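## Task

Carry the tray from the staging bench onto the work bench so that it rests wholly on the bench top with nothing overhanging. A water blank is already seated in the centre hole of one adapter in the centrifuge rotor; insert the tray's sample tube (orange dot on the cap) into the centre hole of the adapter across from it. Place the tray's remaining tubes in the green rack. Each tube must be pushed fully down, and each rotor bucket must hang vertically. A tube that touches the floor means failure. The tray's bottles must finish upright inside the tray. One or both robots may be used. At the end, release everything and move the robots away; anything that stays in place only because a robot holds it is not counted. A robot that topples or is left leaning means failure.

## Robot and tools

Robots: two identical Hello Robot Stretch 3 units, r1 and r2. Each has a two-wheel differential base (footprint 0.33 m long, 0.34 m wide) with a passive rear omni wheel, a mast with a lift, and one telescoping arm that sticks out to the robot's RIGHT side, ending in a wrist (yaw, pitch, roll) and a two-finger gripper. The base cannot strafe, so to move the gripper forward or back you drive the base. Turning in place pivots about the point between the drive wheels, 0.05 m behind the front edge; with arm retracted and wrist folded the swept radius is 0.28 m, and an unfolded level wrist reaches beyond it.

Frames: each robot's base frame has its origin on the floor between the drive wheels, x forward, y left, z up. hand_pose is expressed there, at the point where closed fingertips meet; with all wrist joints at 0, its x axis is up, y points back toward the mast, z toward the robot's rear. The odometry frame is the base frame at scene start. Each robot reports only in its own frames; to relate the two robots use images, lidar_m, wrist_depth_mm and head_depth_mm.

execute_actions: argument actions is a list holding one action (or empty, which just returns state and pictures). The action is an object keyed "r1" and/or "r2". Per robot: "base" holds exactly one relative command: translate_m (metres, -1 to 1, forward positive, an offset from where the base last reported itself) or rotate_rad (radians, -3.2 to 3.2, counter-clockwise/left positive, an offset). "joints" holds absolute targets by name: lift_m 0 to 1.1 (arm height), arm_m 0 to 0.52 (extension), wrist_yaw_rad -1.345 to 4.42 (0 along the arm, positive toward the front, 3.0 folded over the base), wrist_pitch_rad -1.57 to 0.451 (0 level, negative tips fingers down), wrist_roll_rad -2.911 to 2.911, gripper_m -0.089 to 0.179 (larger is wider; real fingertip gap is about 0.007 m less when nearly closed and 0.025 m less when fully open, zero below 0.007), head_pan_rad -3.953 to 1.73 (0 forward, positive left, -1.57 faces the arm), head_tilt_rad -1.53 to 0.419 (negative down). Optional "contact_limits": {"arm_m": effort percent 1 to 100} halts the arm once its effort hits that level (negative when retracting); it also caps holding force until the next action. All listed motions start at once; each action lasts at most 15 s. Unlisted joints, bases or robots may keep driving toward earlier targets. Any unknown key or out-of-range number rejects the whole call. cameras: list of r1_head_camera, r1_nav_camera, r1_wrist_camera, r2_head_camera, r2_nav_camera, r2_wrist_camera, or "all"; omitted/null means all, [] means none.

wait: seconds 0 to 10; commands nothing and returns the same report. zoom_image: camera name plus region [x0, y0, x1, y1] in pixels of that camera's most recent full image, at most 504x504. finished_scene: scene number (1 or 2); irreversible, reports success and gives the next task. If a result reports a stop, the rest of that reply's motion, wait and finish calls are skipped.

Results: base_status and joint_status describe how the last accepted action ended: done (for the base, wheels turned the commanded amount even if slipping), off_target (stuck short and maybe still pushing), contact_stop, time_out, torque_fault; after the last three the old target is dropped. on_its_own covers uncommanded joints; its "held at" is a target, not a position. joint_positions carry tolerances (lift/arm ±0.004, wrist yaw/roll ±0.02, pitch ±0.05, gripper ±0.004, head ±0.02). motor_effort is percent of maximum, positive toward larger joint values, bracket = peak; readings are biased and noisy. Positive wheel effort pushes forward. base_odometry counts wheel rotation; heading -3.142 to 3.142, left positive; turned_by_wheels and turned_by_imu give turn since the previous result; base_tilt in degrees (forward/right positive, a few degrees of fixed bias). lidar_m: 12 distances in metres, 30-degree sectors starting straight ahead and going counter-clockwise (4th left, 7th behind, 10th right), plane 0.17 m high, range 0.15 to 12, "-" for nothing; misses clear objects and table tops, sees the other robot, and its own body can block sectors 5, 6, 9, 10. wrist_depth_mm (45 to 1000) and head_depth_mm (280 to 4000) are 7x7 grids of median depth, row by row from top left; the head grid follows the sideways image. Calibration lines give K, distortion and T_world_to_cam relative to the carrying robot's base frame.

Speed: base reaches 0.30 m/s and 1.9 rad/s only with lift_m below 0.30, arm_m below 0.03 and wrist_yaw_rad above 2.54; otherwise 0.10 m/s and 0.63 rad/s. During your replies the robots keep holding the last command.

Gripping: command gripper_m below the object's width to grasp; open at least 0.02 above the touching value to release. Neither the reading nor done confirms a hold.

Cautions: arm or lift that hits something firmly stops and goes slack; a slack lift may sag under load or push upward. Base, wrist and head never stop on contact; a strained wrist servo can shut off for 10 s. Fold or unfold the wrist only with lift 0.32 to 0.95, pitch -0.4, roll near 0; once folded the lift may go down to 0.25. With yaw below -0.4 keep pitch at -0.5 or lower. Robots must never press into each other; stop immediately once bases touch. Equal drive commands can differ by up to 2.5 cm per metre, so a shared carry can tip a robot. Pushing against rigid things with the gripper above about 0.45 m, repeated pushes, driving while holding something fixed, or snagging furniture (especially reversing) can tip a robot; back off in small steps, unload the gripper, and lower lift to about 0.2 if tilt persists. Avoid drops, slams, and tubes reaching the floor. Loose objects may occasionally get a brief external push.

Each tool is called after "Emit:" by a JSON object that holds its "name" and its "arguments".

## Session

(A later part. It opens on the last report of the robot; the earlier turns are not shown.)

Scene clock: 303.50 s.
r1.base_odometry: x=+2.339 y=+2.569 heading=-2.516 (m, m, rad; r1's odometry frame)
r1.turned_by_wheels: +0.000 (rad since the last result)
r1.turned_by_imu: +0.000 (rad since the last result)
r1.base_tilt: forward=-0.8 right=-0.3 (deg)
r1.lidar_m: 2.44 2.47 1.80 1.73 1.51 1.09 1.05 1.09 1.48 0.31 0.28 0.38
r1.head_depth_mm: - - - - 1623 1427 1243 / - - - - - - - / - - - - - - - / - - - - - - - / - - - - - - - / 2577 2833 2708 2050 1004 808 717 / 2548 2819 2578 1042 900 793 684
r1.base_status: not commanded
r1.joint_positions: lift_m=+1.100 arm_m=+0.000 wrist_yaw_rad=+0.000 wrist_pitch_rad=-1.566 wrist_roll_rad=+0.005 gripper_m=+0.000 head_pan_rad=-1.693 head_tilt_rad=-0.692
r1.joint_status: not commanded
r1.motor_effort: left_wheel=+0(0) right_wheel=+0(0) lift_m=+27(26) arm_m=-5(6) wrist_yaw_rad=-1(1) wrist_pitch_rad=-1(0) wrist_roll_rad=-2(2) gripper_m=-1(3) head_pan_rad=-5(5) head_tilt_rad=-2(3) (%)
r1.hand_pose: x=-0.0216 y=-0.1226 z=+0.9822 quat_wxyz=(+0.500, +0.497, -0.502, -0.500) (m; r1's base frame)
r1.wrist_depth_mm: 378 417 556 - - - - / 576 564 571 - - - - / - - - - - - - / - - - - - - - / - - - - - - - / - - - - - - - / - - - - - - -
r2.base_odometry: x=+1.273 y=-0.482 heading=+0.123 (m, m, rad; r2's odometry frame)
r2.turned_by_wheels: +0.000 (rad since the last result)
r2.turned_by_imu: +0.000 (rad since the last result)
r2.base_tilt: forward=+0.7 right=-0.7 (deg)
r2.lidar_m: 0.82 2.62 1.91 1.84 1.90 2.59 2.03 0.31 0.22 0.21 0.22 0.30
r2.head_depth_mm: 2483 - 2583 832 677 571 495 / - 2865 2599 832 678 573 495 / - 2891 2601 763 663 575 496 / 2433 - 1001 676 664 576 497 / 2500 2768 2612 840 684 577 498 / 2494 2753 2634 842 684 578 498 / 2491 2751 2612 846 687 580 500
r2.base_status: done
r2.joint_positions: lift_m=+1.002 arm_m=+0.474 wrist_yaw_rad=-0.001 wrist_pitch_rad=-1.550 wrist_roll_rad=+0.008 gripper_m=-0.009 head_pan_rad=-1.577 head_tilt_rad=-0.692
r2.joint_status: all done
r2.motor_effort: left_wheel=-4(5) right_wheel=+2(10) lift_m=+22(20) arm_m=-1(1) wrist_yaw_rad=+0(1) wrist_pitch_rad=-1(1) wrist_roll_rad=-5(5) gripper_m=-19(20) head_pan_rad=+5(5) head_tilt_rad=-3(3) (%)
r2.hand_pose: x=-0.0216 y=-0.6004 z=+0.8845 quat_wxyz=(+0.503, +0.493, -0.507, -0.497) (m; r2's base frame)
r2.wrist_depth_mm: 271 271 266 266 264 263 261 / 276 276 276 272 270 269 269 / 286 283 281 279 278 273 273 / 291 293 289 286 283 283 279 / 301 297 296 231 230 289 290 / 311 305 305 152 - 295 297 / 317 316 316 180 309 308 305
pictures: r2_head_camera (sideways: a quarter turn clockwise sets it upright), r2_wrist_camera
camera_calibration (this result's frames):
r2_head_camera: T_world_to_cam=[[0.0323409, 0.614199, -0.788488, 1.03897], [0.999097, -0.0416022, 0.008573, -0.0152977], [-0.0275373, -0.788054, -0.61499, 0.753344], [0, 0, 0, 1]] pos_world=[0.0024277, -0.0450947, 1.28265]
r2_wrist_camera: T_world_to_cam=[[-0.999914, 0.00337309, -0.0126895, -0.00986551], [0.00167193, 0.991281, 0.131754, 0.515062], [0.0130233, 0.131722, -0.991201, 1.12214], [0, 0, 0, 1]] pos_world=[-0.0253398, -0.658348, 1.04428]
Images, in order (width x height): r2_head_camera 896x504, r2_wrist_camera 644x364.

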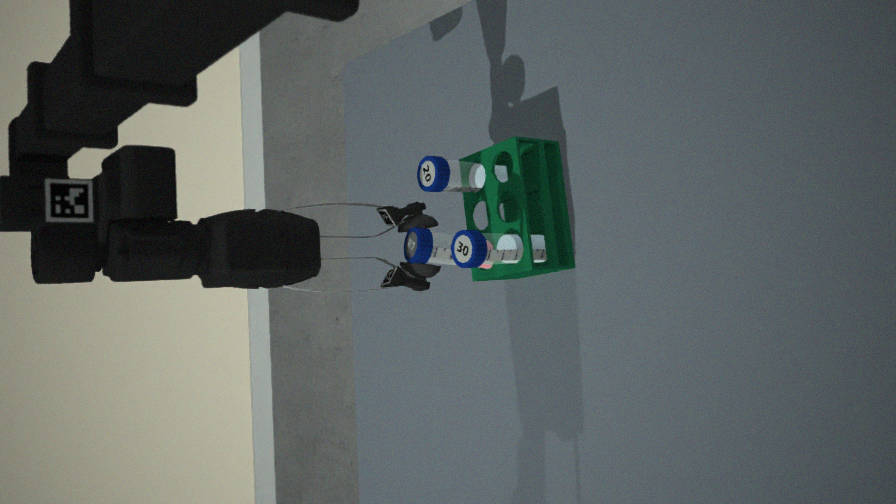

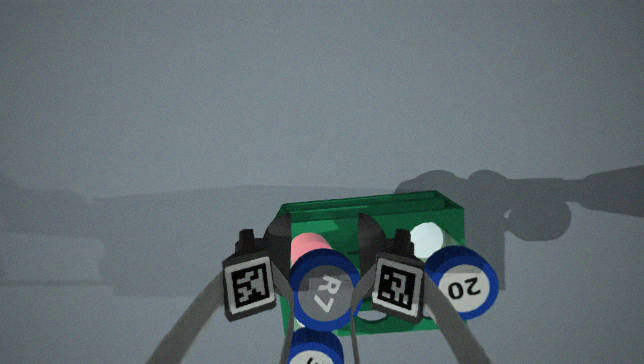

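Emit:
{"name": "execute_actions", "arguments": {"actions": [{"r2":{"joints":{"gripper_m":0.05}}}], "cameras": []}}

Emit:
{"name": "execute_actions", "arguments": {"actions": [{"r2":{"joints":{"lift_m":1.1}}}], "cameras": ["r2_wrist_camera","r2_head_camera"]}}

Emit:
{"name": "execute_actions", "arguments": {"actions": [{"r2":{"base":{"translate_m":0.522},"joints":{"arm_m":0.445,"gripper_m":0.065}}}], "cameras": []}}

Emit:
{"name": "execute_actions", "arguments": {"actions": [{"r2":{"joints":{"lift_m":1.03}}}], "cameras": ["r2_wrist_camera"]}}

Scene clock: 306.10 s.
r1.base_odometry: x=+2.339 y=+2.569 heading=-2.516 (m, m, rad; r1's odometry frame)
r1.turned_by_wheels: +0.000 (rad since the last result)
r1.turned_by_imu: +0.000 (rad since the last result)
r1.base_tilt: forward=-0.7 right=-0.3 (deg)
r1.lidar_m: 2.43 2.47 1.79 1.73 1.51 1.10 1.05 1.09 1.48 0.31 0.28 0.38
r1.head_depth_mm: - - - - 1601 1424 1248 / - - - - - - - / - - - - - - - / - - - - - - - / - - - - - - - / 2564 2848 2718 2062 1001 807 718 / 2549 2806 2546 1040 903 795 684
r1.base_status: not commanded
r1.joint_positions: lift_m=+1.100 arm_m=+0.000 wrist_yaw_rad=+0.000 wrist_pitch_rad=-1.566 wrist_roll_rad=+0.005 gripper_m=+0.000 head_pan_rad=-1.693 head_tilt_rad=-0.692
r1.joint_status: not commanded
r1.motor_effort: left_wheel=-1(0) right_wheel=+1(0) lift_m=+26(26) arm_m=-6(6) wrist_yaw_rad=-1(0) wrist_pitch_rad=+0(0) wrist_roll_rad=-2(2) gripper_m=-2(1) head_pan_rad=-4(5) head_tilt_rad=-3(3) (%)
r1.hand_pose: x=-0.0216 y=-0.1226 z=+0.9822 quat_wxyz=(+0.500, +0.497, -0.502, -0.500) (m; r1's base frame)
r1.wrist_depth_mm: 378 425 549 - - - - / 567 566 556 - - - - / - - - - - - - / - - - - - - - / - - - - - - - / - - - - - - - / - - - - - - -
r2.base_odometry: x=+1.273 y=-0.482 heading=+0.123 (m, m, rad; r2's odometry frame)
r2.turned_by_wheels: +0.000 (rad since the last result)
r2.turned_by_imu: +0.000 (rad since the last result)
r2.base_tilt: forward=+0.6 right=-0.9 (deg)
r2.lidar_m: 0.82 2.61 1.90 1.84 1.90 2.60 2.04 0.31 0.22 0.21 0.22 0.30
r2.head_depth_mm: 2468 - 2584 830 679 571 495 / - 2864 2582 832 679 574 495 / - 2885 2592 757 664 574 497 / 2456 - 999 785 664 575 497 / 2505 2780 2626 839 684 576 498 / 2490 2764 2628 841 686 576 498 / 2487 2725 2647 843 687 577 498
r2.base_status: not commanded
r2.joint_positions: lift_m=+1.002 arm_m=+0.474 wrist_yaw_rad=-0.001 wrist_pitch_rad=-1.550 wrist_roll_rad=+0.008 gripper_m=+0.050 head_pan_rad=-1.577 head_tilt_rad=-0.692
r2.joint_status: all done
r2.motor_effort: left_wheel=-4(4) right_wheel=+2(2) lift_m=+22(22) arm_m=-1(1) wrist_yaw_rad=+2(1) wrist_pitch_rad=-1(1) wrist_roll_rad=-5(5) gripper_m=+1(92) head_pan_rad=+5(5) head_tilt_rad=-3(2) (%)
r2.hand_pose: x=-0.0216 y=-0.6004 z=+0.8845 quat_wxyz=(+0.503, +0.493, -0.507, -0.497) (m; r2's base frame)
r2.wrist_depth_mm: 268 269 265 268 266 263 260 / 276 277 273 272 274 271 266 / 283 283 285 279 279 275 278 / 293 290 289 286 285 286 284 / 300 300 296 233 230 294 291 / 307 307 - 163 - 297 296 / 316 316 315 181 312 308 308
pictures: none
No camera images: the call's "cameras" was empty. Leave "cameras" out to get every camera's image.

Scene clock: 307.83 s.
r1.base_odometry: x=+2.339 y=+2.569 heading=-2.516 (m, m, rad; r1's odometry frame)
r1.turned_by_wheels: +0.000 (rad since the last result)
r1.turned_by_imu: +0.000 (rad since the last result)
r1.base_tilt: forward=-0.8 right=-0.3 (deg)
r1.lidar_m: 2.43 2.48 1.80 1.73 1.51 1.09 1.05 1.09 1.48 0.31 0.28 0.38
r1.head_depth_mm: - - - - 1617 1419 1250 / - - - - - - - / - - - - - - - / - - - - - - - / - - - - - - - / 2550 2868 2692 2060 1000 805 716 / 2538 2833 2577 1045 900 794 683
r1.base_status: not commanded
r1.joint_positions: lift_m=+1.100 arm_m=+0.000 wrist_yaw_rad=+0.000 wrist_pitch_rad=-1.566 wrist_roll_rad=+0.005 gripper_m=+0.000 head_pan_rad=-1.693 head_tilt_rad=-0.692
r1.joint_status: not commanded
r1.motor_effort: left_wheel=-1(0) right_wheel=+0(0) lift_m=+26(26) arm_m=-7(4) wrist_yaw_rad=+0(0) wrist_pitch_rad=+0(1) wrist_roll_rad=-2(2) gripper_m=-1(1) head_pan_rad=-5(5) head_tilt_rad=-2(3) (%)
r1.hand_pose: x=-0.0216 y=-0.1226 z=+0.9822 quat_wxyz=(+0.500, +0.497, -0.502, -0.500) (m; r1's base frame)
r1.wrist_depth_mm: 378 418 554 - - - - / 583 561 559 - - - - / - - - - - - - / - - - - - - - / - - - - - - - / - - - - - - - / - - - - - - -
r2.base_odometry: x=+1.273 y=-0.482 heading=+0.123 (m, m, rad; r2's odometry frame)
r2.turned_by_wheels: +0.000 (rad since the last result)
r2.turned_by_imu: +0.000 (rad since the last result)
r2.base_tilt: forward=+0.7 right=-0.8 (deg)
r2.lidar_m: 0.82 2.62 1.91 1.84 1.90 2.60 2.03 0.31 0.22 0.21 0.22 0.30
r2.head_depth_mm: 2560 2812 2587 831 677 572 494 / 2542 2790 2589 832 680 573 495 / 2530 2813 2600 784 663 574 495 / - 2890 2609 787 664 575 496 / 2496 2762 2629 838 682 578 497 / 2493 2760 2645 843 685 577 498 / 2500 2753 2645 843 686 577 499
r2.base_status: not commanded
r2.joint_positions: lift_m=+1.099 arm_m=+0.474 wrist_yaw_rad=-0.001 wrist_pitch_rad=-1.550 wrist_roll_rad=+0.008 gripper_m=+0.050 head_pan_rad=-1.577 head_tilt_rad=-0.692
r2.joint_status: all done
r2.motor_effort: left_wheel=-4(4) right_wheel=+2(2) lift_m=+45(47) arm_m=-1(1) wrist_yaw_rad=+1(0) wrist_pitch_rad=-1(1) wrist_roll_rad=-5(5) gripper_m=-1(0) head_pan_rad=+5(5) head_tilt_rad=-3(2) (%)
r2.hand_pose: x=-0.0216 y=-0.6004 z=+0.9815 quat_wxyz=(+0.503, +0.493, -0.507, -0.497) (m; r2's base frame)
r2.wrist_depth_mm: 368 362 364 361 359 354 358 / 375 372 371 367 366 362 367 / 383 384 382 382 374 373 - / 393 392 388 387 379 388 - / 405 405 400 332 393 394 - / 421 418 - 404 - 408 - / 432 427 425 418 420 417 -
pictures: r2_head_camera (sideways: a quarter turn clockwise sets it upright), r2_wrist_camera
camera_calibration (this result's frames):
r2_head_camera: T_world_to_cam=[[0.0323409, 0.614199, -0.788488, 1.03897], [0.999097, -0.0416021, 0.008573, -0.0152977], [-0.0275372, -0.788054, -0.61499, 0.753344], [0, 0, 0, 1]] pos_world=[0.00242771, -0.0450947, 1.28265]
r2_wrist_camera: T_world_to_cam=[[-0.999914, 0.00336994, -0.0126895, -0.00863655], [0.00166881, 0.991281, 0.131754, 0.502268], [0.0130228, 0.131722, -0.991201, 1.21829], [0, 0, 0, 1]] pos_world=[-0.0253396, -0.658336, 1.14129]
Images, in order (width x height): r2_head_camera 896x504, r2_wrist_camera 644x364.

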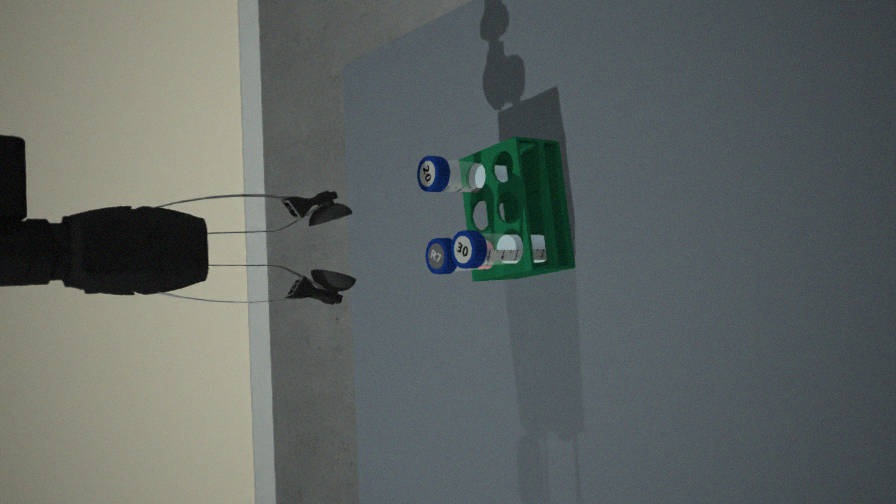

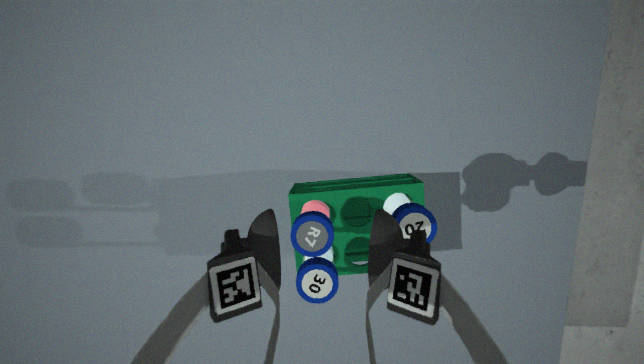

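Scene clock: 314.30 s.
r1.base_odometry: x=+2.339 y=+2.569 heading=-2.516 (m, m, rad; r1's odometry frame)
r1.turned_by_wheels: +0.000 (rad since the last result)
r1.turned_by_imu: +0.000 (rad since the last result)
r1.base_tilt: forward=-0.8 right=-0.3 (deg)
r1.lidar_m: 2.44 2.48 1.80 1.73 1.51 1.09 1.05 1.09 1.47 0.31 0.28 0.38
r1.head_depth_mm: - - - - 1615 1423 1246 / - - - - - - - / - - - - - - - / - - - - - - - / - - - - - - - / 2575 2910 2686 2053 1005 805 719 / 2531 2809 2566 1039 901 794 684
r1.base_status: not commanded
r1.joint_positions: lift_m=+1.100 arm_m=+0.000 wrist_yaw_rad=+0.000 wrist_pitch_rad=-1.566 wrist_roll_rad=+0.005 gripper_m=+0.000 head_pan_rad=-1.693 head_tilt_rad=-0.692
r1.joint_status: not commanded
r1.motor_effort: left_wheel=-1(1) right_wheel=+1(1) lift_m=+26(26) arm_m=-7(5) wrist_yaw_rad=+0(1) wrist_pitch_rad=-1(1) wrist_roll_rad=-2(2) gripper_m=-2(1) head_pan_rad=-4(5) head_tilt_rad=-4(3) (%)
r1.hand_pose: x=-0.0216 y=-0.1226 z=+0.9822 quat_wxyz=(+0.500, +0.497, -0.502, -0.500) (m; r1's base frame)
r1.wrist_depth_mm: 377 420 561 - - - - / 565 564 561 - - - - / - - - - - - - / - - - - - - - / - - - - - - - / - - - - - - - / - - - - - - -
r2.base_odometry: x=+1.791 y=-0.417 heading=+0.123 (m, m, rad; r2's odometry frame)
r2.turned_by_wheels: +0.000 (rad since the last result)
r2.turned_by_imu: -0.001 (rad since the last result)
r2.base_tilt: forward=+0.8 right=-0.8 (deg)
r2.lidar_m: 1.08 2.62 1.91 1.84 1.90 2.60 0.81 0.30 0.22 0.21 0.22 0.30
r2.head_depth_mm: 2535 2836 2580 830 678 572 494 / 2530 2824 2593 833 679 573 496 / 2546 2815 2617 807 661 574 496 / - 2874 823 737 679 574 497 / 2511 2788 2674 834 681 576 497 / 2492 2777 2652 812 682 577 499 / 2487 2762 2627 812 551 578 498
r2.base_status: done
r2.joint_positions: lift_m=+1.099 arm_m=+0.445 wrist_yaw_rad=+0.000 wrist_pitch_rad=-1.550 wrist_roll_rad=+0.007 gripper_m=+0.065 head_pan_rad=-1.577 head_tilt_rad=-0.692
r2.joint_status: all done
r2.motor_effort: left_wheel=-4(3) right_wheel=+2(9) lift_m=+46(45) arm_m=-1(2) wrist_yaw_rad=+1(1) wrist_pitch_rad=-1(1) wrist_roll_rad=-5(5) gripper_m=-1(69) head_pan_rad=+5(5) head_tilt_rad=-3(2) (%)
r2.hand_pose: x=-0.0216 y=-0.5714 z=+0.9815 quat_wxyz=(+0.503, +0.493, -0.507, -0.497) (m; r2's base frame)
r2.wrist_depth_mm: 333 364 358 301 356 358 354 / 341 367 368 368 365 367 366 / 338 348 373 370 373 374 372 / 372 359 357 322 382 383 381 / 404 399 400 396 396 392 394 / 411 322 - 409 - 397 406 / 266 280 376 381 420 413 414
pictures: none
No camera images: the call's "cameras" was empty. Leave "cameras" out to get every camera's image.

Scene clock: 315.77 s.
r1.base_odometry: x=+2.339 y=+2.569 heading=-2.516 (m, m, rad; r1's odometry frame)
r1.turned_by_wheels: +0.000 (rad since the last result)
r1.turned_by_imu: +0.000 (rad since the last result)
r1.base_tilt: forward=-0.8 right=-0.3 (deg)
r1.lidar_m: 2.43 2.47 1.79 1.73 1.51 1.10 1.05 1.09 1.48 0.31 0.28 0.38
r1.head_depth_mm: - - - - 1612 1427 1244 / - - - - - - - / - - - - - - - / - - - - - - - / - - - - - - - / 2582 2869 2702 2068 1002 805 719 / 2560 2832 2546 1041 903 792 685
r1.base_status: not commanded
r1.joint_positions: lift_m=+1.100 arm_m=+0.000 wrist_yaw_rad=+0.000 wrist_pitch_rad=-1.566 wrist_roll_rad=+0.005 gripper_m=+0.000 head_pan_rad=-1.693 head_tilt_rad=-0.692
r1.joint_status: not commanded
r1.motor_effort: left_wheel=-1(1) right_wheel=+1(0) lift_m=+26(26) arm_m=-6(6) wrist_yaw_rad=+0(0) wrist_pitch_rad=+0(0) wrist_roll_rad=-2(2) gripper_m=-1(2) head_pan_rad=-5(5) head_tilt_rad=-4(3) (%)
r1.hand_pose: x=-0.0216 y=-0.1226 z=+0.9822 quat_wxyz=(+0.500, +0.497, -0.502, -0.500) (m; r1's base frame)
r1.wrist_depth_mm: 385 415 549 - - - - / 566 562 575 - - - - / - - - - - - - / - - - - - - - / - - - - - - - / - - - - - - - / - - - - - - -
r2.base_odometry: x=+1.791 y=-0.417 heading=+0.123 (m, m, rad; r2's odometry frame)
r2.turned_by_wheels: +0.000 (rad since the last result)
r2.turned_by_imu: +0.000 (rad since the last result)
r2.base_tilt: forward=+0.8 right=-0.8 (deg)
r2.lidar_m: 1.08 2.62 1.91 1.84 1.90 2.60 0.81 0.30 0.22 0.21 0.22 0.30
r2.head_depth_mm: - 2859 2592 830 677 571 494 / 2604 2823 2596 831 678 573 496 / - 2791 2609 807 660 574 496 / - - 769 715 678 575 498 / 2504 2762 2609 807 681 576 497 / 2483 2742 2649 809 682 577 499 / 2466 2747 2632 810 552 579 499
r2.base_status: not commanded
r2.joint_positions: lift_m=+1.030 arm_m=+0.445 wrist_yaw_rad=+0.000 wrist_pitch_rad=-1.550 wrist_roll_rad=+0.007 gripper_m=+0.065 head_pan_rad=-1.577 head_tilt_rad=-0.692
r2.joint_status: all done
r2.motor_effort: left_wheel=-3(3) right_wheel=+2(2) lift_m=+21(43) arm_m=-1(1) wrist_yaw_rad=+1(1) wrist_pitch_rad=-1(1) wrist_roll_rad=-5(5) gripper_m=+1(0) head_pan_rad=+4(5) head_tilt_rad=-2(3) (%)
r2.hand_pose: x=-0.0216 y=-0.5714 z=+0.9125 quat_wxyz=(+0.503, +0.493, -0.507, -0.497) (m; r2's base frame)
r2.wrist_depth_mm: 294 295 291 288 291 288 287 / 300 300 301 296 296 300 295 / 275 250 303 303 302 304 304 / 257 254 282 253 308 311 311 / 302 324 323 194 320 321 321 / 295 326 - 332 - 327 330 / 239 278 343 338 342 341 336
pictures: r2_wrist_camera
camera_calibration (this result's frames):
r2_wrist_camera: T_world_to_cam=[[-0.999914, 0.00319002, -0.0126861, -0.00971585], [0.0014909, 0.991281, 0.131754, 0.482607], [0.0129958, 0.131724, -0.991201, 1.14608], [0, 0, 0, 1]] pos_world=[-0.0253288, -0.629335, 1.07229]
Images, in order (width x height): r2_wrist_camera 644x364.

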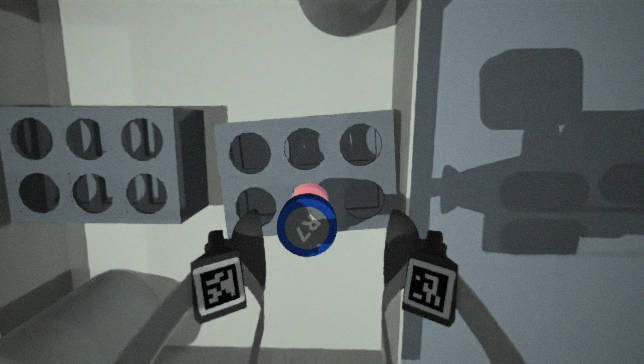

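Emit:
{"name": "execute_actions", "arguments": {"actions": [{"r2":{"base":{"translate_m":0.009},"joints":{"arm_m":0.432}}}], "cameras": []}}

Emit:
{"name": "execute_actions", "arguments": {"actions": [{"r2":{"joints":{"lift_m":0.991}}}], "cameras": ["r2_wrist_camera"]}}

Emit:
{"name": "execute_actions", "arguments": {"actions": [{"r2":{"joints":{"gripper_m":-0.01}}}], "cameras": []}}

Emit:
{"name": "execute_actions", "arguments": {"actions": [{"r2":{"joints":{"lift_m":1.1}}}], "cameras": ["r2_wrist_camera"]}}

Emit:
{"name": "execute_actions", "arguments": {"actions": [{"r2":{"base":{"translate_m":-0.60},"joints":{"arm_m":0.425}}}], "cameras": ["r2_wrist_camera"]}}

Emit:
{"name": "execute_actions", "arguments": {"actions": [{"r2":{"joints":{"lift_m":1.045}}}], "cameras": ["r2_wrist_camera"]}}

Scene clock: 321.10 s.
r1.base_odometry: x=+2.339 y=+2.569 heading=-2.516 (m, m, rad; r1's odometry frame)
r1.turned_by_wheels: +0.000 (rad since the last result)
r1.turned_by_imu: +0.000 (rad since the last result)
r1.base_tilt: forward=-0.8 right=-0.3 (deg)
r1.lidar_m: 2.44 2.47 1.80 1.73 1.51 1.09 1.05 1.09 1.48 0.31 0.28 0.38
r1.head_depth_mm: - - - - 1615 1424 1245 / - - - - - - - / - - - - - - - / - - - - - - - / - - - - - - - / 2534 2840 2706 2055 1002 808 719 / 2533 2832 2567 1043 900 794 687
r1.base_status: not commanded
r1.joint_positions: lift_m=+1.100 arm_m=+0.000 wrist_yaw_rad=+0.000 wrist_pitch_rad=-1.566 wrist_roll_rad=+0.005 gripper_m=+0.000 head_pan_rad=-1.693 head_tilt_rad=-0.692
r1.joint_status: not commanded
r1.motor_effort: left_wheel=-1(0) right_wheel=+1(0) lift_m=+26(26) arm_m=-5(6) wrist_yaw_rad=+0(1) wrist_pitch_rad=+0(0) wrist_roll_rad=-2(2) gripper_m=-2(2) head_pan_rad=-5(5) head_tilt_rad=-3(3) (%)
r1.hand_pose: x=-0.0216 y=-0.1226 z=+0.9822 quat_wxyz=(+0.500, +0.497, -0.502, -0.500) (m; r1's base frame)
r1.wrist_depth_mm: 381 423 552 - - - - / 560 566 564 - - - - / - - - - - - - / - - - - - - - / - - - - - - - / - - - - - - - / - - - - - - -
r2.base_odometry: x=+1.800 y=-0.416 heading=+0.123 (m, m, rad; r2's odometry frame)
r2.turned_by_wheels: +0.000 (rad since the last result)
r2.turned_by_imu: +0.000 (rad since the last result)
r2.base_tilt: forward=+0.7 right=-0.8 (deg)
r2.lidar_m: 1.08 2.62 1.90 1.84 1.90 2.60 0.81 0.30 0.22 0.21 0.22 0.30
r2.head_depth_mm: - 2883 2588 831 677 572 494 / 2601 2812 2585 831 680 574 495 / - 2782 2603 795 662 573 496 / - - 775 714 677 576 498 / 2493 2767 2620 809 682 577 498 / 2497 2765 2621 809 664 578 499 / 2476 2751 2640 811 546 578 499
r2.base_status: done
r2.joint_positions: lift_m=+1.030 arm_m=+0.432 wrist_yaw_rad=+0.000 wrist_pitch_rad=-1.550 wrist_roll_rad=+0.007 gripper_m=+0.065 head_pan_rad=-1.577 head_tilt_rad=-0.692
r2.joint_status: all done
r2.motor_effort: left_wheel=-3(5) right_wheel=+2(10) lift_m=+21(21) arm_m=-1(2) wrist_yaw_rad=+1(1) wrist_pitch_rad=+0(1) wrist_roll_rad=-5(5) gripper_m=+0(0) head_pan_rad=+4(5) head_tilt_rad=-3(3) (%)
r2.hand_pose: x=-0.0216 y=-0.5584 z=+0.9125 quat_wxyz=(+0.503, +0.493, -0.507, -0.497) (m; r2's base frame)
r2.wrist_depth_mm: 291 292 296 290 288 289 287 / 292 302 299 298 295 298 297 / 254 275 281 247 280 305 305 / 260 258 284 249 306 309 311 / 306 326 322 322 319 321 318 / 281 305 - 331 - 332 327 / 219 264 339 333 338 339 339
pictures: none
No camera images: the call's "cameras" was empty. Leave "cameras" out to get every camera's image.

Scene clock: 322.27 s.
r1.base_odometry: x=+2.339 y=+2.569 heading=-2.516 (m, m, rad; r1's odometry frame)
r1.turned_by_wheels: +0.000 (rad since the last result)
r1.turned_by_imu: +0.000 (rad since the last result)
r1.base_tilt: forward=-0.7 right=-0.3 (deg)
r1.lidar_m: 2.44 2.47 1.80 1.73 1.51 1.09 1.05 1.09 1.48 0.31 0.28 0.38
r1.head_depth_mm: - - - - 1617 1423 1246 / - - - - - - - / - - - - - - - / - - - - - - - / - - - - - - - / 2565 2872 2689 2062 1006 805 719 / 2567 2806 2554 1044 900 791 685
r1.base_status: not commanded
r1.joint_positions: lift_m=+1.100 arm_m=+0.000 wrist_yaw_rad=+0.000 wrist_pitch_rad=-1.566 wrist_roll_rad=+0.005 gripper_m=+0.000 head_pan_rad=-1.693 head_tilt_rad=-0.692
r1.joint_status: not commanded
r1.motor_effort: left_wheel=-1(1) right_wheel=+1(1) lift_m=+26(25) arm_m=-5(6) wrist_yaw_rad=+0(1) wrist_pitch_rad=+0(0) wrist_roll_rad=-2(2) gripper_m=-1(1) head_pan_rad=-5(5) head_tilt_rad=-3(3) (%)
r1.hand_pose: x=-0.0216 y=-0.1226 z=+0.9822 quat_wxyz=(+0.500, +0.497, -0.502, -0.500) (m; r1's base frame)
r1.wrist_depth_mm: 377 416 548 - - - - / 568 567 570 - - - - / - - - - - - - / - - - - - - - / - - - - - - - / - - - - - - - / - - - - - - -
r2.base_odometry: x=+1.800 y=-0.416 heading=+0.123 (m, m, rad; r2's odometry frame)
r2.turned_by_wheels: +0.000 (rad since the last result)
r2.turned_by_imu: +0.000 (rad since the last result)
r2.base_tilt: forward=+0.6 right=-0.8 (deg)
r2.lidar_m: 1.08 2.61 1.91 1.84 1.90 2.60 0.81 0.30 0.22 0.21 0.22 0.30
r2.head_depth_mm: 2506 - 2480 829 678 572 495 / 2471 2885 2600 833 678 572 495 / 2440 2909 2606 805 662 575 496 / 2432 - 775 715 680 576 497 / 2489 2762 2603 836 679 577 498 / 2478 2773 2659 810 665 577 498 / 2480 2749 2631 812 547 578 499
r2.base_status: not commanded
r2.joint_positions: lift_m=+0.992 arm_m=+0.432 wrist_yaw_rad=+0.000 wrist_pitch_rad=-1.550 wrist_roll_rad=+0.007 gripper_m=+0.065 head_pan_rad=-1.577 head_tilt_rad=-0.692
r2.joint_status: all done
r2.motor_effort: left_wheel=-4(3) right_wheel=+2(2) lift_m=+21(21) arm_m=-1(2) wrist_yaw_rad=+0(0) wrist_pitch_rad=+0(1) wrist_roll_rad=-5(5) gripper_m=+0(1) head_pan_rad=+5(5) head_tilt_rad=-3(2) (%)
r2.hand_pose: x=-0.0216 y=-0.5584 z=+0.8735 quat_wxyz=(+0.503, +0.493, -0.507, -0.497) (m; r2's base frame)
r2.wrist_depth_mm: 256 256 255 253 249 253 249 / 262 260 260 260 256 258 257 / 213 213 254 238 234 266 265 / 245 215 245 209 220 274 272 / 282 281 279 153 245 282 277 / 281 289 - 287 - 287 285 / 220 264 301 298 291 297 295
pictures: r2_wrist_camera
camera_calibration (this result's frames):
r2_wrist_camera: T_world_to_cam=[[-0.999915, 0.00316184, -0.0126855, -0.0102683], [0.00146302, 0.991281, 0.131754, 0.474859], [0.0129915, 0.131725, -0.991201, 1.10572], [0, 0, 0, 1]] pos_world=[-0.025327, -0.616336, 1.03329]
Images, in order (width x height): r2_wrist_camera 644x364.

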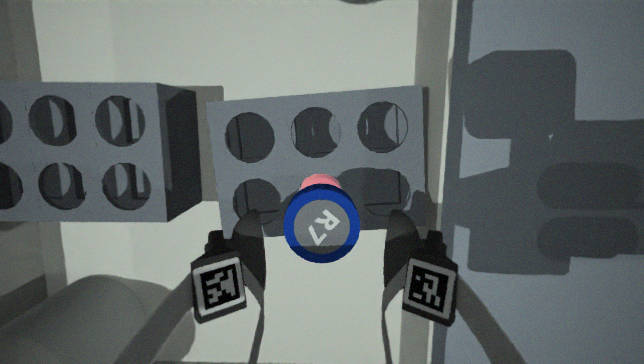

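Scene clock: 323.50 s.
r1.base_odometry: x=+2.339 y=+2.569 heading=-2.516 (m, m, rad; r1's odometry frame)
r1.turned_by_wheels: +0.000 (rad since the last result)
r1.turned_by_imu: +0.000 (rad since the last result)
r1.base_tilt: forward=-0.8 right=-0.3 (deg)
r1.lidar_m: 2.44 2.47 1.80 1.73 1.51 1.09 1.05 1.09 1.48 0.31 0.28 0.38
r1.head_depth_mm: - - - - 1619 1427 1247 / - - - - - - - / - - - - - - - / - - - - - - - / - - - - - - - / 2578 2861 2688 2043 1003 807 718 / 2509 2839 2567 1043 905 793 683
r1.base_status: not commanded
r1.joint_positions: lift_m=+1.100 arm_m=+0.000 wrist_yaw_rad=+0.000 wrist_pitch_rad=-1.566 wrist_roll_rad=+0.005 gripper_m=+0.000 head_pan_rad=-1.693 head_tilt_rad=-0.692
r1.joint_status: not commanded
r1.motor_effort: left_wheel=+0(1) right_wheel=+0(1) lift_m=+27(26) arm_m=-6(6) wrist_yaw_rad=+0(0) wrist_pitch_rad=+0(1) wrist_roll_rad=-2(2) gripper_m=-1(2) head_pan_rad=-5(5) head_tilt_rad=-3(3) (%)
r1.hand_pose: x=-0.0216 y=-0.1226 z=+0.9822 quat_wxyz=(+0.500, +0.497, -0.502, -0.500) (m; r1's base frame)
r1.wrist_depth_mm: 380 415 569 - - - - / 572 575 568 - - - - / - - - - - - - / - - - - - - - / - - - - - - - / - - - - - - - / - - - - - - -
r2.base_odometry: x=+1.800 y=-0.416 heading=+0.123 (m, m, rad; r2's odometry frame)
r2.turned_by_wheels: +0.000 (rad since the last result)
r2.turned_by_imu: +0.000 (rad since the last result)
r2.base_tilt: forward=+0.7 right=-0.8 (deg)
r2.lidar_m: 1.08 2.62 1.91 1.84 1.90 2.61 0.80 0.30 0.22 0.21 0.22 0.30
r2.head_depth_mm: 2502 - 2496 830 678 572 494 / 2458 2855 2591 831 679 574 495 / 2448 2882 2613 803 662 574 497 / 2435 - 775 706 678 575 497 / 2488 2770 2609 835 682 577 497 / 2500 2763 2624 810 664 578 499 / 2485 2747 2647 812 546 578 499
r2.base_status: not commanded
r2.joint_positions: lift_m=+0.992 arm_m=+0.432 wrist_yaw_rad=+0.000 wrist_pitch_rad=-1.550 wrist_roll_rad=+0.007 gripper_m=-0.009 head_pan_rad=-1.577 head_tilt_rad=-0.692
r2.joint_status: all done
r2.motor_effort: left_wheel=-3(3) right_wheel=+2(2) lift_m=+21(21) arm_m=-1(1) wrist_yaw_rad=+1(1) wrist_pitch_rad=-1(0) wrist_roll_rad=-5(5) gripper_m=-19(100) head_pan_rad=+5(5) head_tilt_rad=-3(3) (%)
r2.hand_pose: x=-0.0216 y=-0.5584 z=+0.8735 quat_wxyz=(+0.503, +0.493, -0.507, -0.497) (m; r2's base frame)
r2.wrist_depth_mm: 257 256 254 252 249 253 252 / 261 260 260 260 253 257 257 / 211 212 255 238 233 266 263 / 243 216 247 208 220 270 272 / 282 284 283 149 244 280 276 / 283 286 289 290 288 287 284 / 219 281 300 294 295 296 292
pictures: none
No camera images: the call's "cameras" was empty. Leave "cameras" out to get every camera's image.

Scene clock: 325.33 s.
r1.base_odometry: x=+2.339 y=+2.569 heading=-2.516 (m, m, rad; r1's odometry frame)
r1.turned_by_wheels: +0.000 (rad since the last result)
r1.turned_by_imu: +0.000 (rad since the last result)
r1.base_tilt: forward=-0.7 right=-0.2 (deg)
r1.lidar_m: 2.44 2.48 1.80 1.73 1.51 1.09 1.05 1.09 1.47 0.31 0.28 0.38
r1.head_depth_mm: - - - - 1615 1429 1248 / - - - - - - - / - - - - - - - / - - - - - - - / - - - - - - - / 2577 2885 2713 2046 1003 807 717 / 2569 2834 2574 1040 900 793 686
r1.base_status: not commanded
r1.joint_positions: lift_m=+1.100 arm_m=+0.000 wrist_yaw_rad=+0.000 wrist_pitch_rad=-1.566 wrist_roll_rad=+0.005 gripper_m=+0.000 head_pan_rad=-1.693 head_tilt_rad=-0.692
r1.joint_status: not commanded
r1.motor_effort: left_wheel=+0(1) right_wheel=+0(0) lift_m=+27(26) arm_m=-5(5) wrist_yaw_rad=+0(0) wrist_pitch_rad=+0(1) wrist_roll_rad=-2(2) gripper_m=-1(2) head_pan_rad=-5(5) head_tilt_rad=-4(3) (%)
r1.hand_pose: x=-0.0216 y=-0.1226 z=+0.9822 quat_wxyz=(+0.500, +0.497, -0.502, -0.500) (m; r1's base frame)
r1.wrist_depth_mm: 383 424 558 - - - - / 551 562 563 - - - - / - - - - - - - / - - - - - - - / - - - - - - - / - - - - - - - / - - - - - - -
r2.base_odometry: x=+1.800 y=-0.416 heading=+0.123 (m, m, rad; r2's odometry frame)
r2.turned_by_wheels: +0.000 (rad since the last result)
r2.turned_by_imu: +0.000 (rad since the last result)
r2.base_tilt: forward=+0.7 right=-0.8 (deg)
r2.lidar_m: 1.08 2.61 1.91 1.84 1.90 2.59 0.81 0.30 0.22 0.21 0.22 0.30
r2.head_depth_mm: 2563 2824 2612 831 677 572 494 / 2537 2815 2586 832 679 574 496 / 2563 2798 2604 803 662 574 497 / - - 2715 738 678 574 497 / 2516 2767 2637 835 680 576 498 / 2498 2764 2617 810 664 577 499 / 2473 2745 2636 812 547 579 499
r2.base_status: not commanded
r2.joint_positions: lift_m=+1.099 arm_m=+0.432 wrist_yaw_rad=+0.000 wrist_pitch_rad=-1.550 wrist_roll_rad=+0.007 gripper_m=-0.009 head_pan_rad=-1.577 head_tilt_rad=-0.692
r2.joint_status: all done
r2.motor_effort: left_wheel=-3(3) right_wheel=+2(2) lift_m=+46(48) arm_m=-1(1) wrist_yaw_rad=+1(1) wrist_pitch_rad=-1(0) wrist_roll_rad=-5(5) gripper_m=-19(18) head_pan_rad=+5(5) head_tilt_rad=-3(2) (%)
r2.hand_pose: x=-0.0216 y=-0.5584 z=+0.9815 quat_wxyz=(+0.503, +0.493, -0.507, -0.497) (m; r2's base frame)
r2.wrist_depth_mm: 339 361 358 351 353 355 351 / 354 367 367 366 361 364 363 / 378 323 350 321 369 376 371 / 393 357 381 318 387 385 382 / 404 384 396 149 395 396 393 / 418 306 406 405 402 406 401 / 261 282 373 378 422 412 417
pictures: r2_wrist_camera
camera_calibration (this result's frames):
r2_wrist_camera: T_world_to_cam=[[-0.999915, 0.00316212, -0.0126855, -0.00889833], [0.0014633, 0.991281, 0.131754, 0.46063], [0.0129915, 0.131725, -0.991201, 1.21275], [0, 0, 0, 1]] pos_world=[-0.0253271, -0.616335, 1.14127]
Images, in order (width x height): r2_wrist_camera 644x364.

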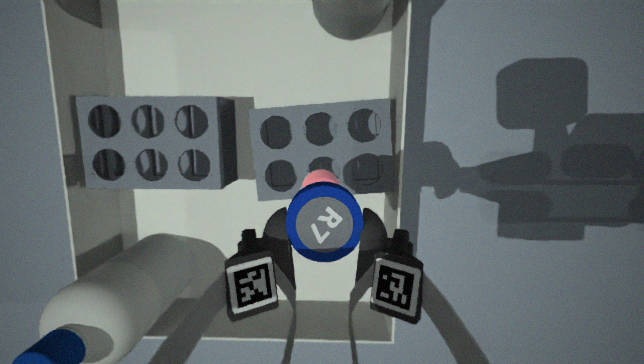

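Scene clock: 332.67 s.
r1.base_odometry: x=+2.339 y=+2.569 heading=-2.516 (m, m, rad; r1's odometry frame)
r1.turned_by_wheels: +0.000 (rad since the last result)
r1.turned_by_imu: +0.000 (rad since the last result)
r1.base_tilt: forward=-0.8 right=-0.3 (deg)
r1.lidar_m: 2.44 2.48 1.80 1.73 1.51 1.09 1.05 1.09 1.48 0.31 0.28 0.38
r1.head_depth_mm: - - - - 1616 1425 1248 / - - - - - - - / - - - - - - - / - - - - - - - / - - - - - - - / 2585 2860 2672 2038 1006 804 717 / 2558 2791 2539 1043 902 794 685
r1.base_status: not commanded
r1.joint_positions: lift_m=+1.100 arm_m=+0.000 wrist_yaw_rad=+0.000 wrist_pitch_rad=-1.566 wrist_roll_rad=+0.005 gripper_m=+0.000 head_pan_rad=-1.693 head_tilt_rad=-0.692
r1.joint_status: not commanded
r1.motor_effort: left_wheel=-1(1) right_wheel=+0(0) lift_m=+27(26) arm_m=-6(6) wrist_yaw_rad=-1(0) wrist_pitch_rad=+0(0) wrist_roll_rad=-2(2) gripper_m=-2(2) head_pan_rad=-5(5) head_tilt_rad=-3(3) (%)
r1.hand_pose: x=-0.0216 y=-0.1226 z=+0.9822 quat_wxyz=(+0.500, +0.497, -0.502, -0.500) (m; r1's base frame)
r1.wrist_depth_mm: 382 416 556 - - - - / 557 565 568 - - - - / - - - - - - - / - - - - - - - / - - - - - - - / - - - - - - - / - - - - - - -
r2.base_odometry: x=+1.204 y=-0.490 heading=+0.123 (m, m, rad; r2's odometry frame)
r2.turned_by_wheels: +0.000 (rad since the last result)
r2.turned_by_imu: +0.001 (rad since the last result)
r2.base_tilt: forward=+0.7 right=-0.7 (deg)
r2.lidar_m: 0.82 2.61 1.90 1.83 1.90 2.60 1.96 0.29 0.22 0.22 0.22 0.30
r2.head_depth_mm: 2547 2844 2576 2004 679 572 495 / 2550 2812 2586 834 678 573 496 / 2550 2805 2589 833 681 573 497 / - - 2736 718 664 575 497 / 2517 2788 2623 813 666 576 498 / 2493 2758 2645 842 685 577 498 / 2485 2762 2650 844 685 579 499
r2.base_status: done
r2.joint_positions: lift_m=+1.100 arm_m=+0.425 wrist_yaw_rad=+0.000 wrist_pitch_rad=-1.551 wrist_roll_rad=+0.007 gripper_m=-0.009 head_pan_rad=-1.577 head_tilt_rad=-0.692
r2.joint_status: all done
r2.motor_effort: left_wheel=-4(7) right_wheel=+2(6) lift_m=+43(46) arm_m=-1(3) wrist_yaw_rad=+1(1) wrist_pitch_rad=+0(1) wrist_roll_rad=-5(5) gripper_m=-18(19) head_pan_rad=+5(5) head_tilt_rad=-2(2) (%)
r2.hand_pose: x=-0.0216 y=-0.5512 z=+0.9816 quat_wxyz=(+0.503, +0.493, -0.507, -0.497) (m; r2's base frame)
r2.wrist_depth_mm: 362 362 359 357 358 356 - / 373 372 369 371 369 366 - / 384 382 376 373 378 376 - / 395 392 322 262 384 387 - / 406 400 399 148 393 398 - / 423 417 408 409 401 414 - / 428 424 426 418 424 - -
pictures: r2_wrist_camera
camera_calibration (this result's frames):
r2_wrist_camera: T_world_to_cam=[[-0.999915, 0.00313572, -0.0126835, -0.00893585], [0.00143061, 0.991212, 0.132273, 0.452963], [0.0129868, 0.132243, -0.991132, 1.21215], [0, 0, 0, 1]] pos_world=[-0.025325, -0.609253, 1.14137]
Images, in order (width x height): r2_wrist_camera 644x364.

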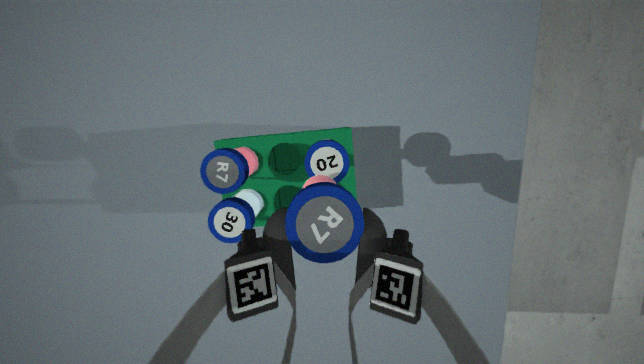

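Scene clock: 334.00 s.
r1.base_odometry: x=+2.339 y=+2.569 heading=-2.516 (m, m, rad; r1's odometry frame)
r1.turned_by_wheels: +0.000 (rad since the last result)
r1.turned_by_imu: +0.000 (rad since the last result)
r1.base_tilt: forward=-0.7 right=-0.3 (deg)
r1.lidar_m: 2.44 2.48 1.79 1.73 1.51 1.09 1.05 1.09 1.48 0.31 0.28 0.38
r1.head_depth_mm: - - - - 1612 1423 1246 / - - - - - - - / - - - - - - - / - - - - - - - / - - - - - - - / 2571 2865 2680 2054 1003 806 718 / 2541 2833 2557 1041 904 795 683
r1.base_status: not commanded
r1.joint_positions: lift_m=+1.100 arm_m=+0.000 wrist_yaw_rad=+0.000 wrist_pitch_rad=-1.566 wrist_roll_rad=+0.005 gripper_m=+0.000 head_pan_rad=-1.693 head_tilt_rad=-0.692
r1.joint_status: not commanded
r1.motor_effort: left_wheel=-1(0) right_wheel=+0(0) lift_m=+27(26) arm_m=-5(6) wrist_yaw_rad=+0(1) wrist_pitch_rad=-1(0) wrist_roll_rad=-2(2) gripper_m=-1(1) head_pan_rad=-5(5) head_tilt_rad=-3(3) (%)
r1.hand_pose: x=-0.0216 y=-0.1226 z=+0.9822 quat_wxyz=(+0.500, +0.497, -0.502, -0.500) (m; r1's base frame)
r1.wrist_depth_mm: 384 419 549 - - - - / 569 569 567 - - - - / - - - - - - - / - - - - - - - / - - - - - - - / - - - - - - - / - - - - - - -
r2.base_odometry: x=+1.204 y=-0.490 heading=+0.123 (m, m, rad; r2's odometry frame)
r2.turned_by_wheels: +0.000 (rad since the last result)
r2.turned_by_imu: +0.000 (rad since the last result)
r2.base_tilt: forward=+0.6 right=-0.8 (deg)
r2.lidar_m: 0.82 2.62 1.91 1.84 1.90 2.60 1.97 0.29 0.22 0.21 0.22 0.30
r2.head_depth_mm: - 2836 2585 2010 678 571 494 / 2583 2828 2599 832 679 572 495 / - 2796 2601 836 679 574 497 / - - 2509 696 665 575 497 / 2490 2768 2622 790 666 577 498 / 2477 2761 2637 843 684 577 498 / 2498 2743 2640 843 685 577 499
r2.base_status: not commanded
r2.joint_positions: lift_m=+1.045 arm_m=+0.425 wrist_yaw_rad=+0.000 wrist_pitch_rad=-1.551 wrist_roll_rad=+0.007 gripper_m=-0.009 head_pan_rad=-1.577 head_tilt_rad=-0.692
r2.joint_status: all done
r2.motor_effort: left_wheel=-4(3) right_wheel=+2(2) lift_m=+22(40) arm_m=-1(1) wrist_yaw_rad=+0(1) wrist_pitch_rad=+0(0) wrist_roll_rad=-5(5) gripper_m=-19(18) head_pan_rad=+5(5) head_tilt_rad=-3(2) (%)
r2.hand_pose: x=-0.0216 y=-0.5511 z=+0.9275 quat_wxyz=(+0.503, +0.493, -0.506, -0.497) (m; r2's base frame)
r2.wrist_depth_mm: 315 310 310 308 306 307 - / 321 319 315 314 314 312 - / 327 328 322 265 321 323 - / 339 335 266 210 330 330 - / 346 346 216 147 338 336 - / 358 352 352 353 347 345 - / 367 368 362 359 358 356 -
pictures: r2_wrist_camera
camera_calibration (this result's frames):
r2_wrist_camera: T_world_to_cam=[[-0.999915, 0.00313757, -0.0126826, -0.00962218], [0.0014281, 0.991167, 0.132613, 0.459691], [0.0129866, 0.132584, -0.991087, 1.15866], [0, 0, 0, 1]] pos_world=[-0.0253249, -0.60922, 1.08725]
Images, in order (width x height): r2_wrist_camera 644x364.

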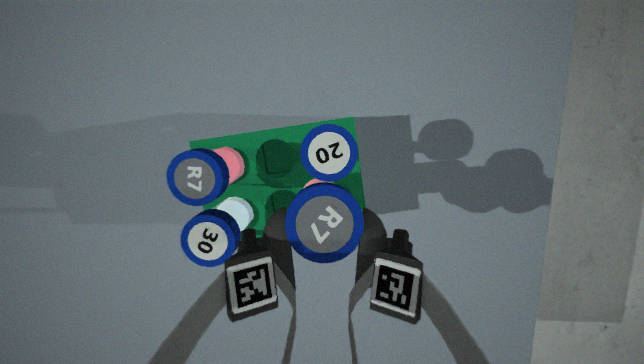

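Emit:
{"name": "execute_actions", "arguments": {"actions": [{"r2":{"base":{"translate_m":-0.005},"joints":{"arm_m":0.414,"lift_m":1.05}}}], "cameras": []}}

Emit:
{"name": "execute_actions", "arguments": {"actions": [{"r2":{"joints":{"lift_m":1.01}}}], "cameras": ["r2_wrist_camera","r2_head_camera"]}}

Scene clock: 337.03 s.
r1.base_odometry: x=+2.339 y=+2.569 heading=-2.516 (m, m, rad; r1's odometry frame)
r1.turned_by_wheels: +0.000 (rad since the last result)
r1.turned_by_imu: +0.000 (rad since the last result)
r1.base_tilt: forward=-0.7 right=-0.3 (deg)
r1.lidar_m: 2.44 2.48 1.79 1.73 1.51 1.09 1.05 1.09 1.48 0.31 0.28 0.38
r1.head_depth_mm: - - - - 1608 1427 1250 / - - - - - - - / - - - - - - - / - - - - - - - / - - - - - - - / 2574 2866 2684 2068 1001 806 718 / 2535 2823 2554 1042 905 791 685
r1.base_status: not commanded
r1.joint_positions: lift_m=+1.100 arm_m=+0.000 wrist_yaw_rad=+0.000 wrist_pitch_rad=-1.566 wrist_roll_rad=+0.005 gripper_m=+0.000 head_pan_rad=-1.693 head_tilt_rad=-0.692
r1.joint_status: not commanded
r1.motor_effort: left_wheel=+0(0) right_wheel=+1(0) lift_m=+26(27) arm_m=-6(5) wrist_yaw_rad=+0(0) wrist_pitch_rad=+0(0) wrist_roll_rad=-2(2) gripper_m=-1(1) head_pan_rad=-5(5) head_tilt_rad=-3(3) (%)
r1.hand_pose: x=-0.0216 y=-0.1226 z=+0.9822 quat_wxyz=(+0.500, +0.497, -0.502, -0.500) (m; r1's base frame)
r1.wrist_depth_mm: 384 416 544 - - - - / 580 562 568 - - - - / - - - - - - - / - - - - - - - / - - - - - - - / - - - - - - - / - - - - - - -
r2.base_odometry: x=+1.199 y=-0.491 heading=+0.123 (m, m, rad; r2's odometry frame)
r2.turned_by_wheels: +0.000 (rad since the last result)
r2.turned_by_imu: +0.000 (rad since the last result)
r2.base_tilt: forward=+0.7 right=-0.7 (deg)
r2.lidar_m: 0.82 2.61 1.91 1.84 1.90 2.60 1.96 2.13 0.22 0.21 0.22 0.30
r2.head_depth_mm: - 2812 2583 2007 696 571 494 / 2579 2820 2611 834 679 574 496 / - 2794 2617 835 680 574 496 / - - 2512 691 679 574 497 / 2481 2808 2624 814 666 576 497 / 2489 2756 2622 842 684 577 498 / 2492 2747 2655 845 688 578 499
r2.base_status: done
r2.joint_positions: lift_m=+1.049 arm_m=+0.414 wrist_yaw_rad=+0.000 wrist_pitch_rad=-1.551 wrist_roll_rad=+0.007 gripper_m=-0.009 head_pan_rad=-1.577 head_tilt_rad=-0.692
r2.joint_status: all done
r2.motor_effort: left_wheel=-3(8) right_wheel=+3(4) lift_m=+46(48) arm_m=-1(1) wrist_yaw_rad=+0(1) wrist_pitch_rad=+0(0) wrist_roll_rad=-5(5) gripper_m=-18(18) head_pan_rad=+5(4) head_tilt_rad=-2(3) (%)
r2.hand_pose: x=-0.0216 y=-0.5401 z=+0.9315 quat_wxyz=(+0.503, +0.493, -0.506, -0.497) (m; r2's base frame)
r2.wrist_depth_mm: 314 316 315 309 309 308 - / 327 322 322 319 318 315 - / 334 329 271 206 325 324 - / 345 340 273 272 335 331 - / 352 351 251 147 338 341 - / 361 360 358 358 347 350 - / 372 361 370 365 365 361 -
pictures: none
No camera images: the call's "cameras" was empty. Leave "cameras" out to get every camera's image.

Scene clock: 338.20 s.
r1.base_odometry: x=+2.339 y=+2.569 heading=-2.516 (m, m, rad; r1's odometry frame)
r1.turned_by_wheels: +0.000 (rad since the last result)
r1.turned_by_imu: +0.000 (rad since the last result)
r1.base_tilt: forward=-0.7 right=-0.3 (deg)
r1.lidar_m: 2.44 2.48 1.80 1.73 1.51 1.09 1.05 1.09 1.48 0.31 0.28 0.38
r1.head_depth_mm: - - - - 1611 1423 1242 / - - - - - - - / - - - - - - - / - - - - - - - / - - - - - - - / 2553 2857 2700 2059 1007 808 717 / 2557 2814 2552 1039 899 793 685
r1.base_status: not commanded
r1.joint_positions: lift_m=+1.100 arm_m=+0.000 wrist_yaw_rad=+0.000 wrist_pitch_rad=-1.566 wrist_roll_rad=+0.005 gripper_m=+0.000 head_pan_rad=-1.693 head_tilt_rad=-0.692
r1.joint_status: not commanded
r1.motor_effort: left_wheel=-1(1) right_wheel=+0(1) lift_m=+26(26) arm_m=-5(6) wrist_yaw_rad=+0(0) wrist_pitch_rad=+0(1) wrist_roll_rad=-2(2) gripper_m=-1(1) head_pan_rad=-4(5) head_tilt_rad=-3(3) (%)
r1.hand_pose: x=-0.0216 y=-0.1226 z=+0.9822 quat_wxyz=(+0.500, +0.497, -0.502, -0.500) (m; r1's base frame)
r1.wrist_depth_mm: 382 414 554 - - - - / 574 569 579 - - - - / - - - - - - - / - - - - - - - / - - - - - - - / - - - - - - - / - - - - - - -
r2.base_odometry: x=+1.199 y=-0.491 heading=+0.123 (m, m, rad; r2's odometry frame)
r2.turned_by_wheels: +0.000 (rad since the last result)
r2.turned_by_imu: +0.000 (rad since the last result)
r2.base_tilt: forward=+0.7 right=-0.7 (deg)
r2.lidar_m: 0.82 2.62 1.91 1.83 1.90 2.59 1.96 2.12 0.22 0.22 0.22 0.30
r2.head_depth_mm: 2485 2939 2590 2020 695 572 495 / - 2885 2608 832 680 573 496 / - 2888 2597 832 679 574 497 / 2439 - 998 757 679 575 497 / 2511 2795 2624 785 667 576 498 / 2491 2761 2620 842 684 577 498 / 2487 2766 2646 842 686 579 499
r2.base_status: not commanded
r2.joint_positions: lift_m=+1.010 arm_m=+0.414 wrist_yaw_rad=+0.000 wrist_pitch_rad=-1.551 wrist_roll_rad=+0.007 gripper_m=-0.009 head_pan_rad=-1.577 head_tilt_rad=-0.692
r2.joint_status: all done
r2.motor_effort: left_wheel=-4(4) right_wheel=+3(3) lift_m=+22(42) arm_m=-1(1) wrist_yaw_rad=+1(0) wrist_pitch_rad=+0(0) wrist_roll_rad=-5(5) gripper_m=-18(18) head_pan_rad=+4(5) head_tilt_rad=-2(3) (%)
r2.hand_pose: x=-0.0216 y=-0.5401 z=+0.8925 quat_wxyz=(+0.503, +0.493, -0.506, -0.497) (m; r2's base frame)
r2.wrist_depth_mm: 276 278 276 271 272 271 273 / 284 281 281 281 279 276 - / 292 290 260 167 287 284 - / 301 173 235 231 292 288 - / 311 303 238 147 300 299 - / 317 318 312 313 308 308 - / 326 328 329 321 319 317 -
pictures: r2_head_camera (sideways: a quarter turn clockwise sets it upright), r2_wrist_camera
camera_calibration (this result's frames):
r2_head_camera: T_world_to_cam=[[0.0323409, 0.614199, -0.788488, 1.03897], [0.999097, -0.0416022, 0.008573, -0.0152977], [-0.0275373, -0.788054, -0.61499, 0.753344], [0, 0, 0, 1]] pos_world=[0.0024277, -0.0450947, 1.28265]
r2_wrist_camera: T_world_to_cam=[[-0.999915, 0.00313484, -0.0126825, -0.0101021], [0.00142541, 0.991167, 0.132613, 0.453458], [0.0129862, 0.132584, -0.991087, 1.12251], [0, 0, 0, 1]] pos_world=[-0.0253246, -0.598247, 1.05224]
Images, in order (width x height): r2_head_camera 896x504, r2_wrist_camera 644x364.

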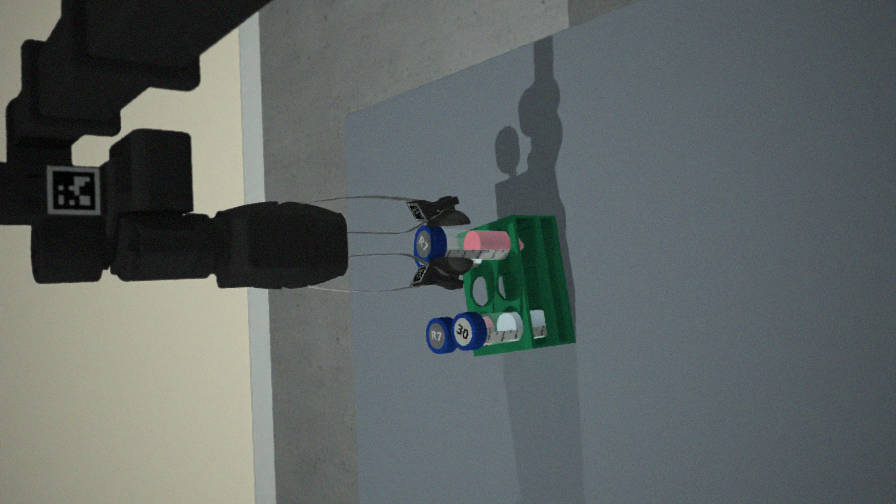

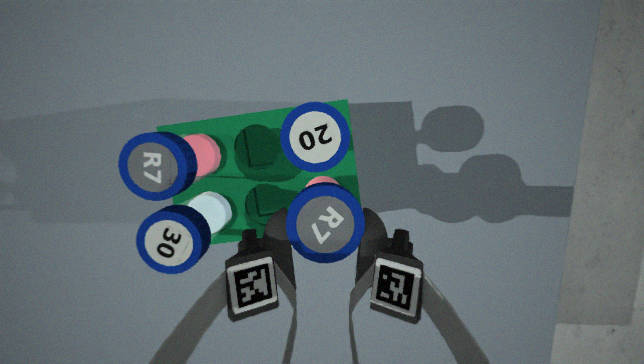

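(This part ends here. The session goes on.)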